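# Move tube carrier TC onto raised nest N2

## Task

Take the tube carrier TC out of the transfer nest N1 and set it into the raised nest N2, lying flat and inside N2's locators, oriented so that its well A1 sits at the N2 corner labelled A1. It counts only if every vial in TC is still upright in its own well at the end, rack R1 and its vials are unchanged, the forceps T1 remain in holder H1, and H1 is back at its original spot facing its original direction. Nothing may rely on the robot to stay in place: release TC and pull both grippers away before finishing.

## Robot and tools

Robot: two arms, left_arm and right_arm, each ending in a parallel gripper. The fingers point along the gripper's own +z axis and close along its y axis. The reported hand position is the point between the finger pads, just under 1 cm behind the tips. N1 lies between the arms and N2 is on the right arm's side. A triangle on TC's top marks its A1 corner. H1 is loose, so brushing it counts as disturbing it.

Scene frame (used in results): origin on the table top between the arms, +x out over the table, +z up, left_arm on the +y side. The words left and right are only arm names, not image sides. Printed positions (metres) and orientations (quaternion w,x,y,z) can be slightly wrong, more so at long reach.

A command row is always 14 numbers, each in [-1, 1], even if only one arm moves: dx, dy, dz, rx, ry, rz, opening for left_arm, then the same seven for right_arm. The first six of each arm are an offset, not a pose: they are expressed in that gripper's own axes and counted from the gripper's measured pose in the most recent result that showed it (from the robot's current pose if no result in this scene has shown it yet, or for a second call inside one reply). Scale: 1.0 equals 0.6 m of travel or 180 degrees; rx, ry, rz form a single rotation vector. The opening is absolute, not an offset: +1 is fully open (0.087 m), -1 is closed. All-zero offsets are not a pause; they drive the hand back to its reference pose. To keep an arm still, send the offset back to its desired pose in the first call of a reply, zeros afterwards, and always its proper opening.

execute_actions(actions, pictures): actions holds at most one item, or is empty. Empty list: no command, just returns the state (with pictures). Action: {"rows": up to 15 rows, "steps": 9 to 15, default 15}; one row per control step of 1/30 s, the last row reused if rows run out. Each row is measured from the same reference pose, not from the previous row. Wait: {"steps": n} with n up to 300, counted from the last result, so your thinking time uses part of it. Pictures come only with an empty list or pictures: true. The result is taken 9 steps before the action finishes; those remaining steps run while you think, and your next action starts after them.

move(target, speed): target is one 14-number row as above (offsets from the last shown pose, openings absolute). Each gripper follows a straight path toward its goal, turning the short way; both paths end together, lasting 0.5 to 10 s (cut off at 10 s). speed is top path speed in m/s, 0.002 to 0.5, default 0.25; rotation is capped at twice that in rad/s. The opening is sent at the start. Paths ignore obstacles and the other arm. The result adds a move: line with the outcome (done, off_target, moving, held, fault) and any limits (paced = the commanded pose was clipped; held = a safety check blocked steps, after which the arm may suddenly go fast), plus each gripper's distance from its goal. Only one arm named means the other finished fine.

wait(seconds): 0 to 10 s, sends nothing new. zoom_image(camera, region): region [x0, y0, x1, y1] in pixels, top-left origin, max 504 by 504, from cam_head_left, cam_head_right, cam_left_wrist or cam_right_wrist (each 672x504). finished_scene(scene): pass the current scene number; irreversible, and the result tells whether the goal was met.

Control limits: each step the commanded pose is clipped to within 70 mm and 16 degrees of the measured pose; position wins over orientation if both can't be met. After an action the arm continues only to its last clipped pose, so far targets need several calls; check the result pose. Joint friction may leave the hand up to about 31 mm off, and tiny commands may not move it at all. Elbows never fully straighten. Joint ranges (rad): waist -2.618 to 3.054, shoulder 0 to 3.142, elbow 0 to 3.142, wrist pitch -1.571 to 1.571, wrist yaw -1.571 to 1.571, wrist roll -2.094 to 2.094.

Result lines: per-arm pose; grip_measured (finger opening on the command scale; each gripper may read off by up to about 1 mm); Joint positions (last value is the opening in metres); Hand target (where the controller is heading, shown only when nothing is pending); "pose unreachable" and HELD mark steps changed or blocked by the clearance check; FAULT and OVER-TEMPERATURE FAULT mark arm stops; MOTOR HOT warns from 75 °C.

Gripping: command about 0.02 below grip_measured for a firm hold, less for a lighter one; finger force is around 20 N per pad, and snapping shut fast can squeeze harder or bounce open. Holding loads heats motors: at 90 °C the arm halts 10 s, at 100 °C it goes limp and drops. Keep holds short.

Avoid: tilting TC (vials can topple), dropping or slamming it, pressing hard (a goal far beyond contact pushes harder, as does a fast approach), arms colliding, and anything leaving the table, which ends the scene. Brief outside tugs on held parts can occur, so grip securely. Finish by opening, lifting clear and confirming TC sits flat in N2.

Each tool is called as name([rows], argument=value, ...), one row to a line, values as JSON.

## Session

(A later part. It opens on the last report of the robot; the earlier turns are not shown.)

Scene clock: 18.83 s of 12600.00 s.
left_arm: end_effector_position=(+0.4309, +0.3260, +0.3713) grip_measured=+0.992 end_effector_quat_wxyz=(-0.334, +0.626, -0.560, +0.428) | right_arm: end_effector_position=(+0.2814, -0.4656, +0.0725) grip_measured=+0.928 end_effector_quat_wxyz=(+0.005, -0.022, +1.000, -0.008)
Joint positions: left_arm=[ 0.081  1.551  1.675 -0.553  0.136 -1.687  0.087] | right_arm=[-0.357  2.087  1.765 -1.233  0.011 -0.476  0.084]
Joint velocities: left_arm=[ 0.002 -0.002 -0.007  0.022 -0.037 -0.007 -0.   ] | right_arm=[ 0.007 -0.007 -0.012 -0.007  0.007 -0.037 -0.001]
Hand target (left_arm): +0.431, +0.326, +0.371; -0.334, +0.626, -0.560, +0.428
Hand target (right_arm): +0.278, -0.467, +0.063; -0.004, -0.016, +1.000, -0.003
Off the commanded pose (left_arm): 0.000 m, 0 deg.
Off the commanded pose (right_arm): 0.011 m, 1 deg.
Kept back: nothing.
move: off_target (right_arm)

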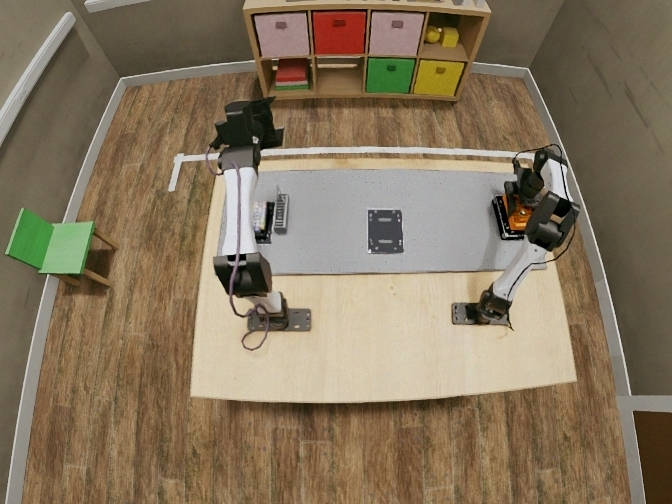

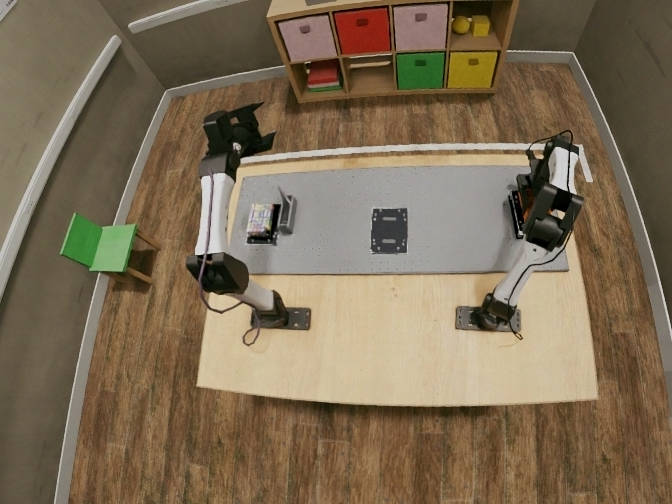

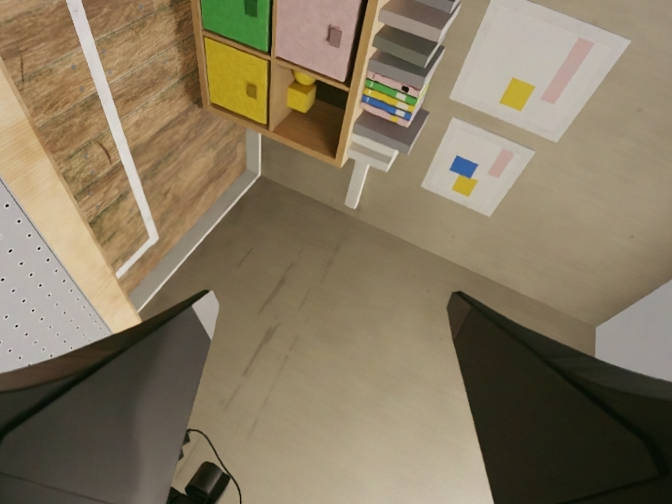

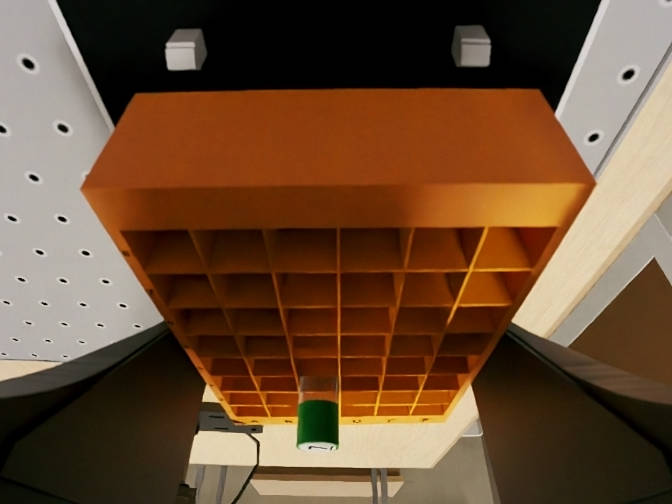

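Overshot; back +2.2 mm y.

move(target=[0,0,0,0,0,0,1,-0.002,0.0075,0.018,0,0,0.006,0.9], speed=0.03)

Scene clock: 19.77 s of 12600.00 s.
left_arm: end_effector_position=(+0.4309, +0.3260, +0.3713) grip_measured=+0.992 end_effector_quat_wxyz=(-0.334, +0.626, -0.560, +0.428) | right_arm: end_effector_position=(+0.2819, -0.4649, +0.0674) grip_measured=+0.928 end_effector_quat_wxyz=(+0.007, -0.012, +1.000, -0.009)
Joint positions: left_arm=[ 0.081  1.551  1.675 -0.553  0.136 -1.687  0.087] | right_arm=[-0.357  2.087  1.745 -1.209  0.011 -0.455  0.084]
Joint velocities: left_arm=[-0.017 -0.002  0.002 -0.051 -0.037 -0.051  0.001] | right_arm=[ 0.002  0.017  0.002  0.022  0.007 -0.022 -0.001]
Hand target (left_arm): +0.431, +0.326, +0.371; -0.334, +0.626, -0.560, +0.428
Hand target (right_arm): +0.282, -0.461, +0.062; +0.004, -0.013, +1.000, -0.008
Off the commanded pose (left_arm): 0.000 m, 0 deg.
Off the commanded pose (right_arm): 0.007 m, 0 deg.
Kept back: nothing.
move: done

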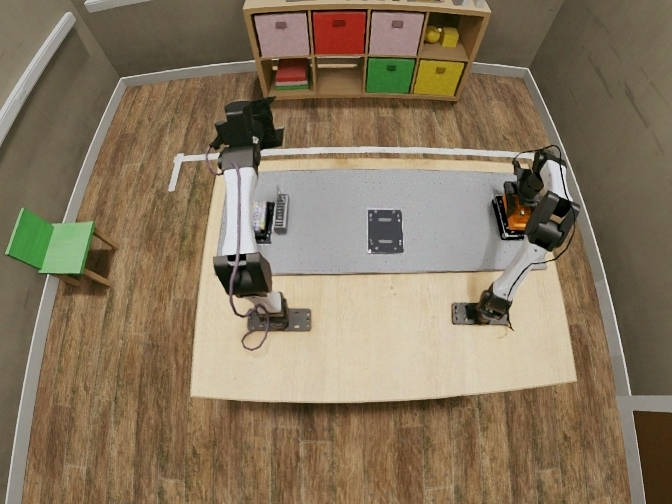

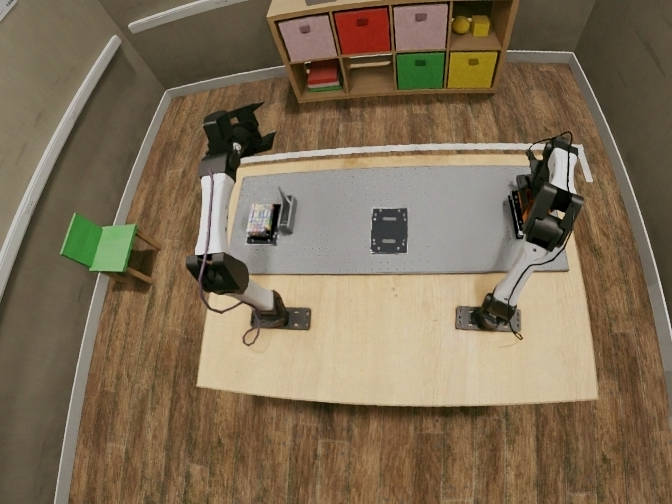

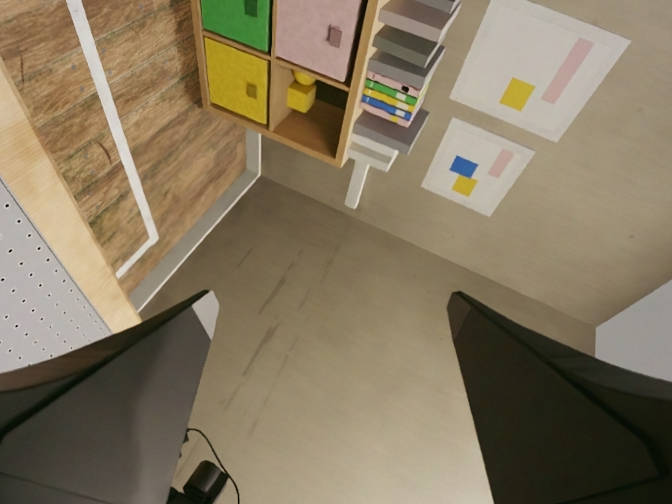

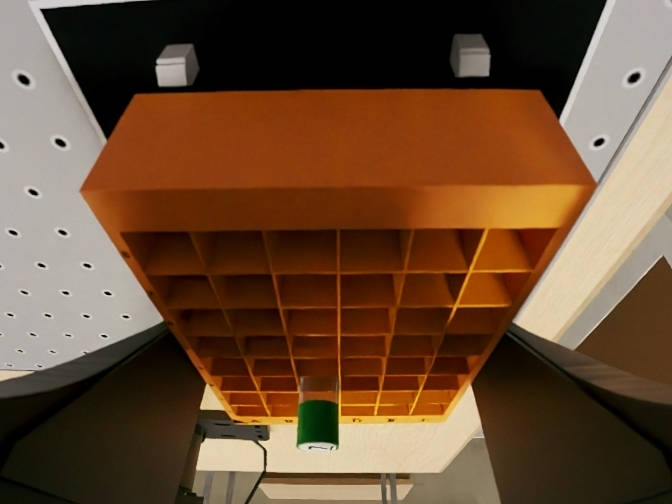

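move(target=[0,0,0,0,0,0,1,0,0.0105,0,-0.002,0.005,-0.012,0.9], speed=0.01)

Scene clock: 22.53 s of 12600.00 s.
left_arm: end_effector_position=(+0.4309, +0.3260, +0.3713) grip_measured=+0.992 end_effector_quat_wxyz=(-0.334, +0.626, -0.560, +0.428) | right_arm: end_effector_position=(+0.2834, -0.4625, +0.0674) grip_measured=+0.928 end_effector_quat_wxyz=(+0.006, -0.023, +1.000, -0.010)
Joint positions: left_arm=[ 0.081  1.551  1.675 -0.553  0.136 -1.687  0.087] | right_arm=[-0.347  2.087  1.745 -1.209  0.012 -0.469  0.084]
Joint velocities: left_arm=[ 0.002  0.002 -0.002 -0.081 -0.051  0.007 -0.   ] | right_arm=[ 0.012  0.002  0.017  0.081 -0.007 -0.051 -0.   ]
Hand target (left_arm): +0.431, +0.326, +0.371; -0.334, +0.626, -0.560, +0.428
Hand target (right_arm): +0.282, -0.459, +0.067; -0.001, -0.031, +1.000, -0.006
Off the commanded pose (left_arm): 0.000 m, 0 deg.
Off the commanded pose (right_arm): 0.004 m, 1 deg.
Kept back: nothing.
move: done

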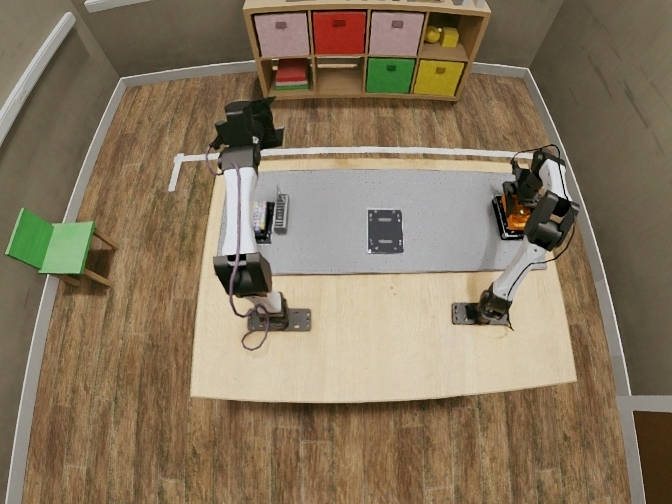

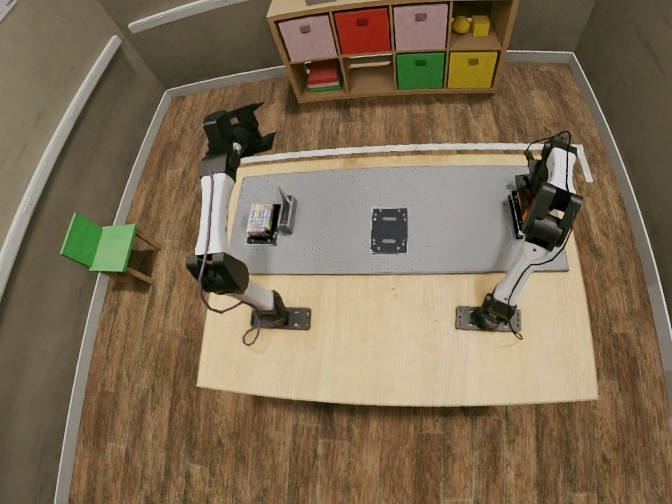

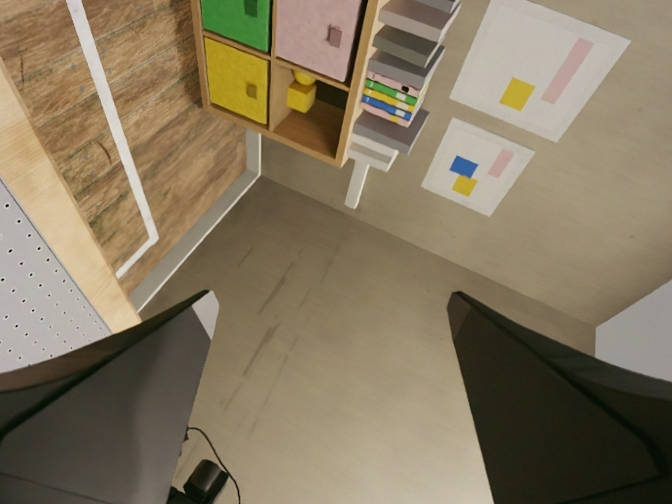

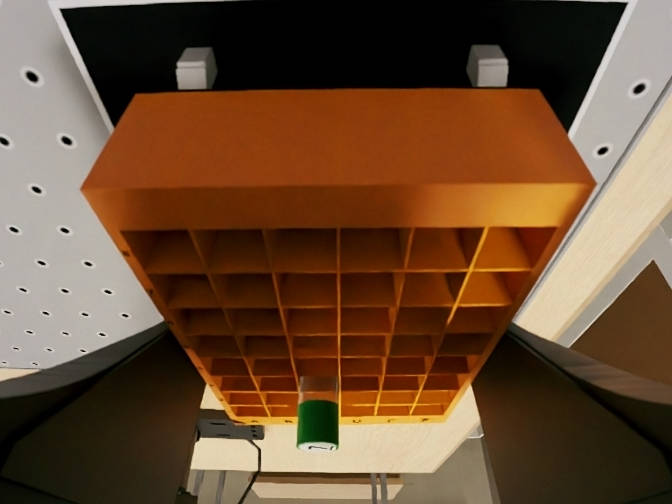

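move(target=[0,0,0,0,0,0,1,0.008,-0.002,0.032,-0.003,0.006,0.004,0.9], speed=0.02)

Scene clock: 24.23 s of 12600.00 s.
left_arm: end_effector_position=(+0.4309, +0.3260, +0.3713) grip_measured=+0.992 end_effector_quat_wxyz=(-0.334, +0.626, -0.560, +0.428) | right_arm: end_effector_position=(+0.2825, -0.4635, +0.0593) grip_measured=+0.928 end_effector_quat_wxyz=(+0.007, -0.023, +1.000, -0.011)
Joint positions: left_arm=[ 0.081  1.551  1.675 -0.553  0.136 -1.687  0.087] | right_arm=[-0.349  2.087  1.713 -1.175  0.015 -0.47   0.084]
Joint velocities: left_arm=[ 0.007  0.017  0.002  0.007  0.066 -0.051  0.   ] | right_arm=[-0.002  0.002 -0.007 -0.037 -0.037 -0.037  0.   ]
Hand target (left_arm): +0.431, +0.326, +0.371; -0.334, +0.626, -0.560, +0.428
Hand target (right_arm): +0.279, -0.464, +0.049; -0.003, -0.017, +1.000, -0.005
Off the commanded pose (left_arm): 0.000 m, 0 deg.
Off the commanded pose (right_arm): 0.012 m, 1 deg.
Kept back: nothing.
move: off_target (right_arm)

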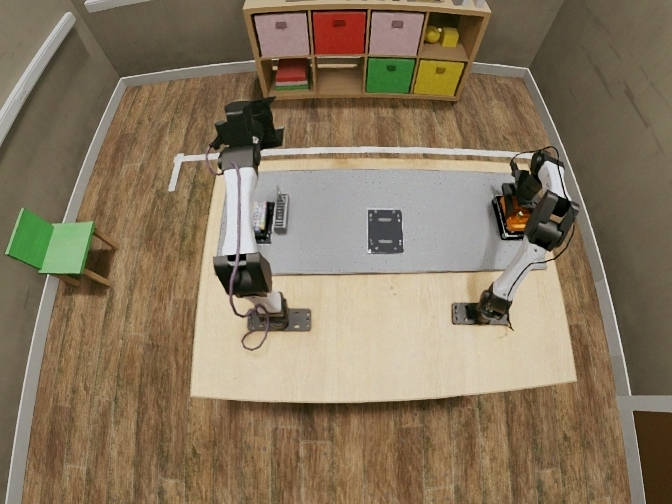

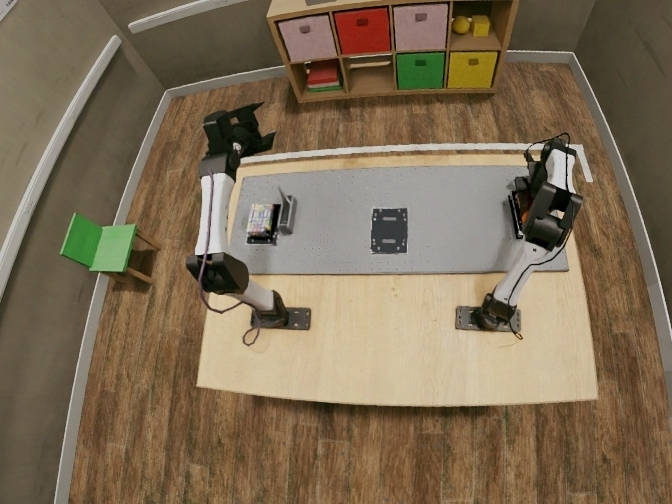

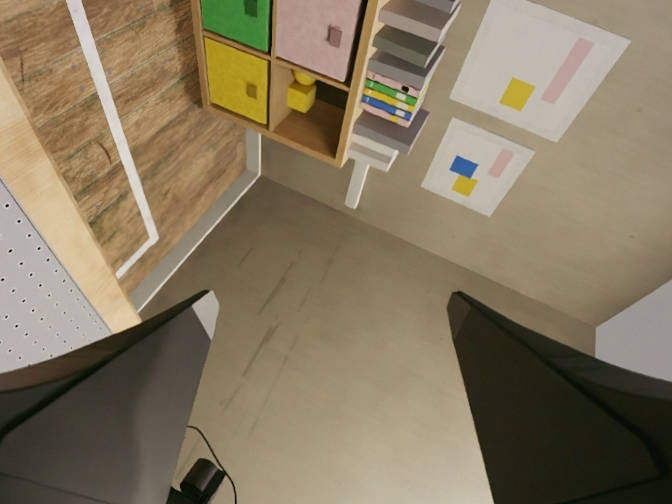

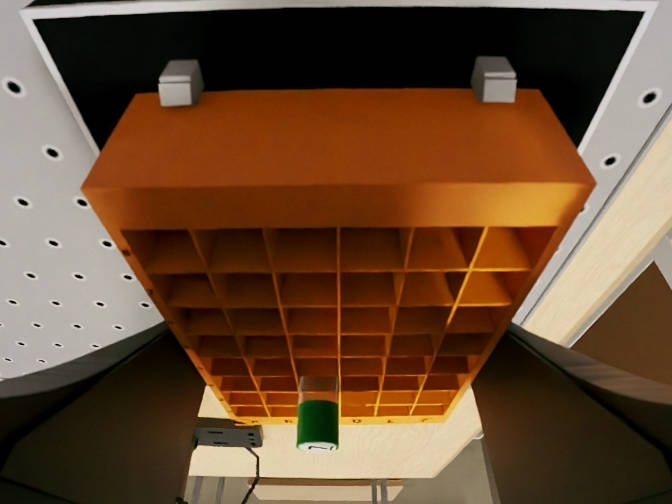

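Inside the locators; release.

move(target=[0,0,0,0,0,0,1,0,0,0,0,0,0,1])

move(target=[0,0,0,0,0,0,1,0,0,-0.13,0,0,0,1], speed=0.06)

move(target=[0,0,0,0,0,0,1,0.05,0.25,-0.04,0,0,0,1])

Scene clock: 25.43 s of 12600.00 s.
left_arm: end_effector_position=(+0.4309, +0.3260, +0.3713) grip_measured=+0.992 end_effector_quat_wxyz=(-0.334, +0.626, -0.560, +0.428) | right_arm: end_effector_position=(+0.2825, -0.4635, +0.0593) grip_measured=+0.982 end_effector_quat_wxyz=(+0.007, -0.023, +1.000, -0.011)
Joint positions: left_arm=[ 0.081  1.551  1.675 -0.553  0.136 -1.687  0.087] | right_arm=[-0.349  2.087  1.713 -1.175  0.015 -0.47   0.087]
Joint velocities: left_arm=[-0.007 -0.002  0.002 -0.007  0.051  0.007 -0.   ] | right_arm=[-0.002  0.017 -0.027  0.022 -0.066  0.007  0.   ]
Hand target (left_arm): +0.431, +0.326, +0.371; -0.334, +0.626, -0.560, +0.428
Hand target (right_arm): +0.283, -0.463, +0.059; +0.007, -0.023, +1.000, -0.011
Off the commanded pose (left_arm): 0.000 m, 0 deg.
Off the commanded pose (right_arm): 0.000 m, 0 deg.
Kept back: nothing.
move: done

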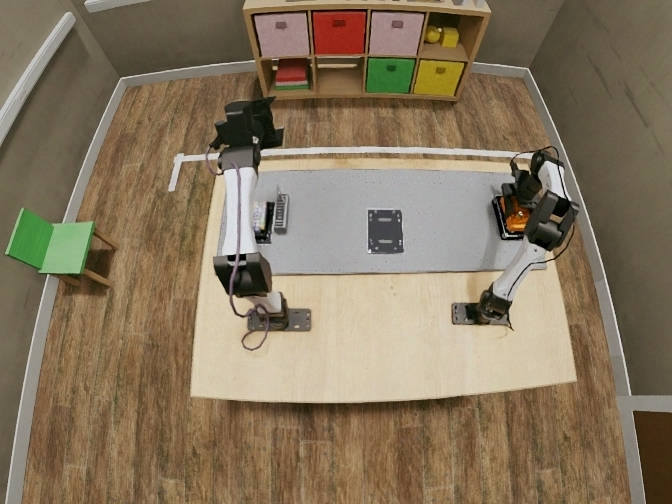

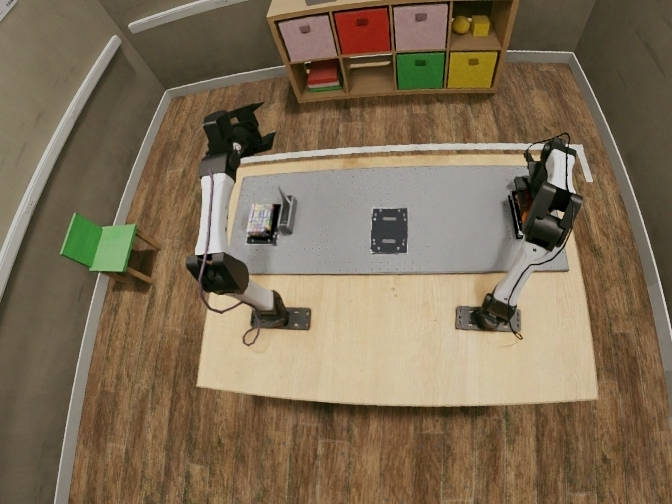

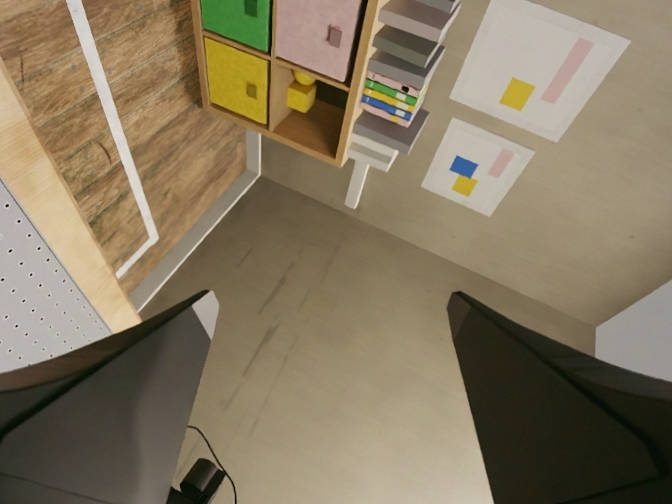

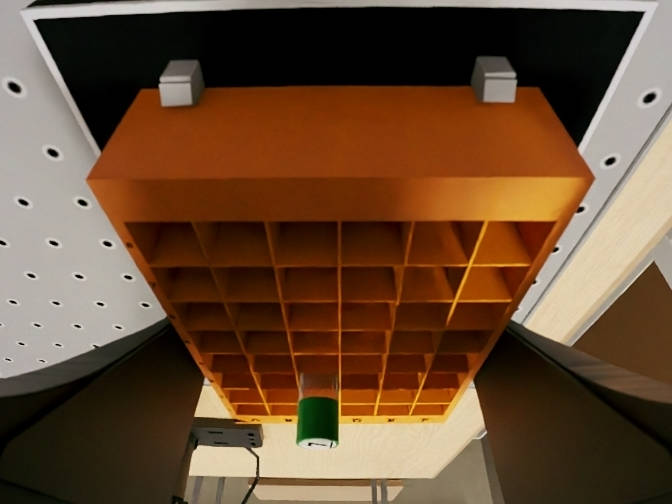

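Scene clock: 27.23 s of 12600.00 s.
left_arm: end_effector_position=(+0.4309, +0.3260, +0.3713) grip_measured=+0.992 end_effector_quat_wxyz=(-0.334, +0.626, -0.560, +0.428) | right_arm: end_effector_position=(+0.2814, -0.4630, +0.1338) grip_measured=+0.982 end_effector_quat_wxyz=(+0.006, -0.023, +1.000, -0.011)
Joint positions: left_arm=[ 0.081  1.551  1.675 -0.553  0.136 -1.687  0.087] | right_arm=[-0.349  2.087  2.009 -1.472  0.015 -0.47   0.087]
Joint velocities: left_arm=[-0.007  0.007  0.017  0.022  0.022 -0.051  0.001] | right_arm=[ 0.002  0.012 -0.017 -0.007  0.081  0.037 -0.001]
Hand target (left_arm): +0.431, +0.326, +0.371; -0.334, +0.626, -0.560, +0.428
Hand target (right_arm): +0.282, -0.462, +0.137; +0.007, -0.023, +1.000, -0.011
Off the commanded pose (left_arm): 0.000 m, 0 deg.
Off the commanded pose (right_arm): 0.004 m, 0 deg.
Kept back: nothing.
move: done

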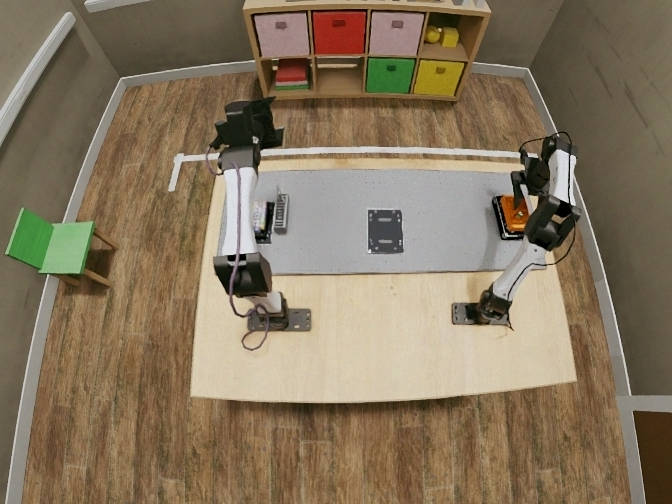

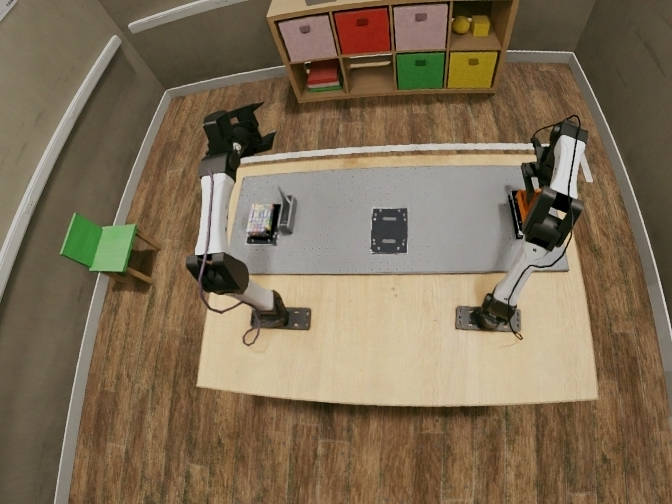

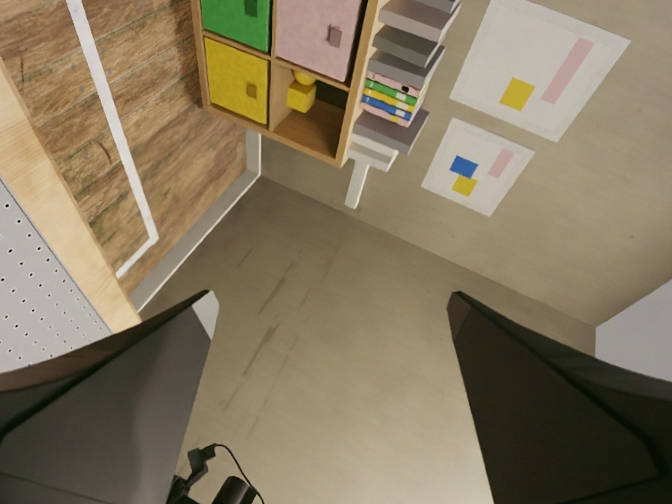

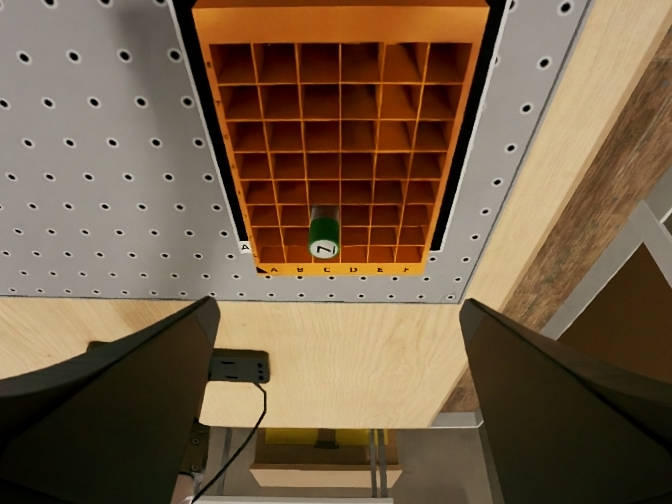

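Scene clock: 28.47 s of 12600.00 s.
left_arm: end_effector_position=(+0.4309, +0.3260, +0.3713) grip_measured=+0.992 end_effector_quat_wxyz=(-0.334, +0.626, -0.560, +0.428) | right_arm: end_effector_position=(+0.2501, -0.3129, +0.1542) grip_measured=+0.982 end_effector_quat_wxyz=(+0.006, -0.027, +1.000, -0.008)
Joint positions: left_arm=[ 0.081  1.551  1.675 -0.553  0.136 -1.687  0.087] | right_arm=[ 0.028  1.815  1.712 -1.455  0.015 -0.102  0.087]
Joint velocities: left_arm=[ 0.002  0.002  0.017 -0.081 -0.022 -0.051 -0.001] | right_arm=[ 0.007 -0.012  0.012  0.066 -0.022 -0.022  0.001]
Hand target (left_arm): +0.431, +0.326, +0.371; -0.334, +0.626, -0.560, +0.428
Hand target (right_arm): +0.246, -0.313, +0.155; +0.007, -0.023, +1.000, -0.010
Off the commanded pose (left_arm): 0.000 m, 0 deg.
Off the commanded pose (right_arm): 0.006 m, 1 deg.
Kept back: nothing.
move: done

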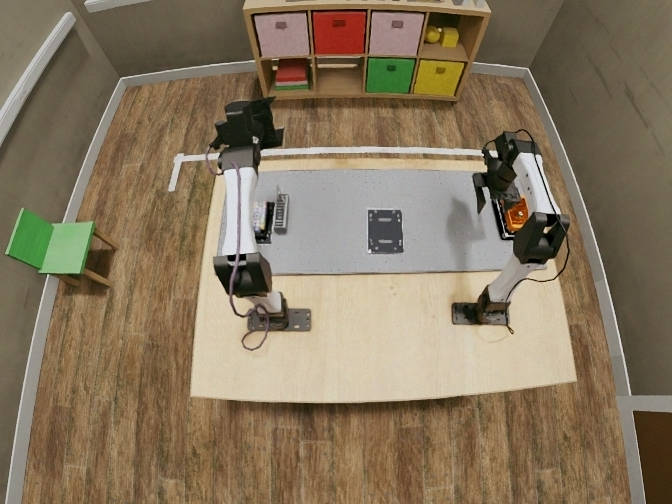

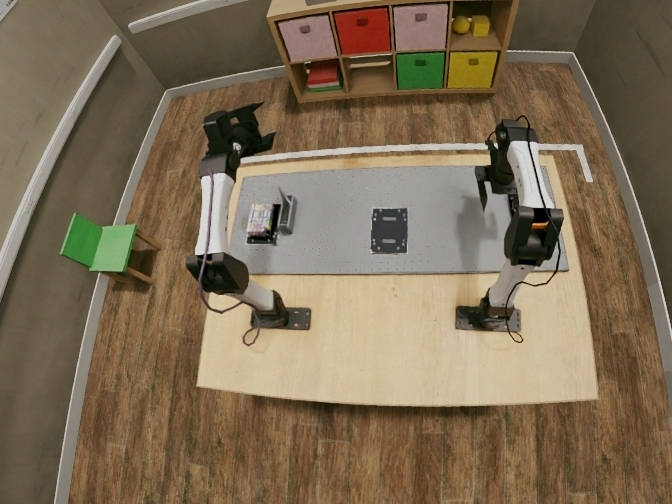

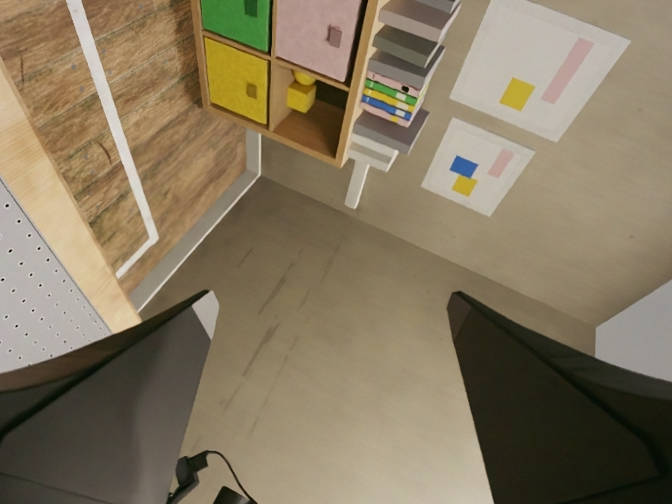

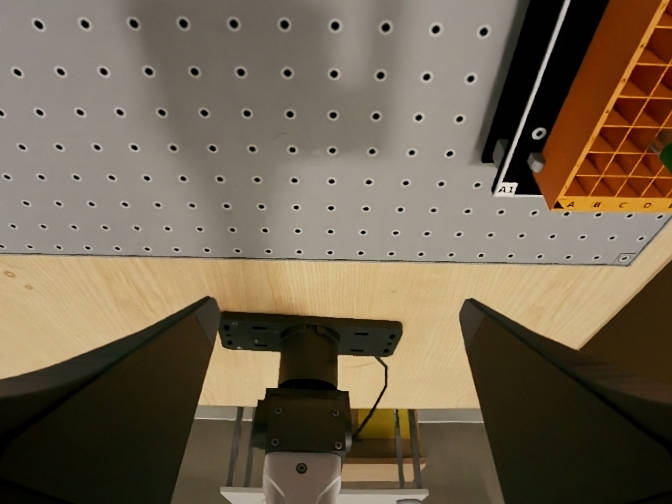

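finished_scene(scene=2)

The scene is finished: the task was done.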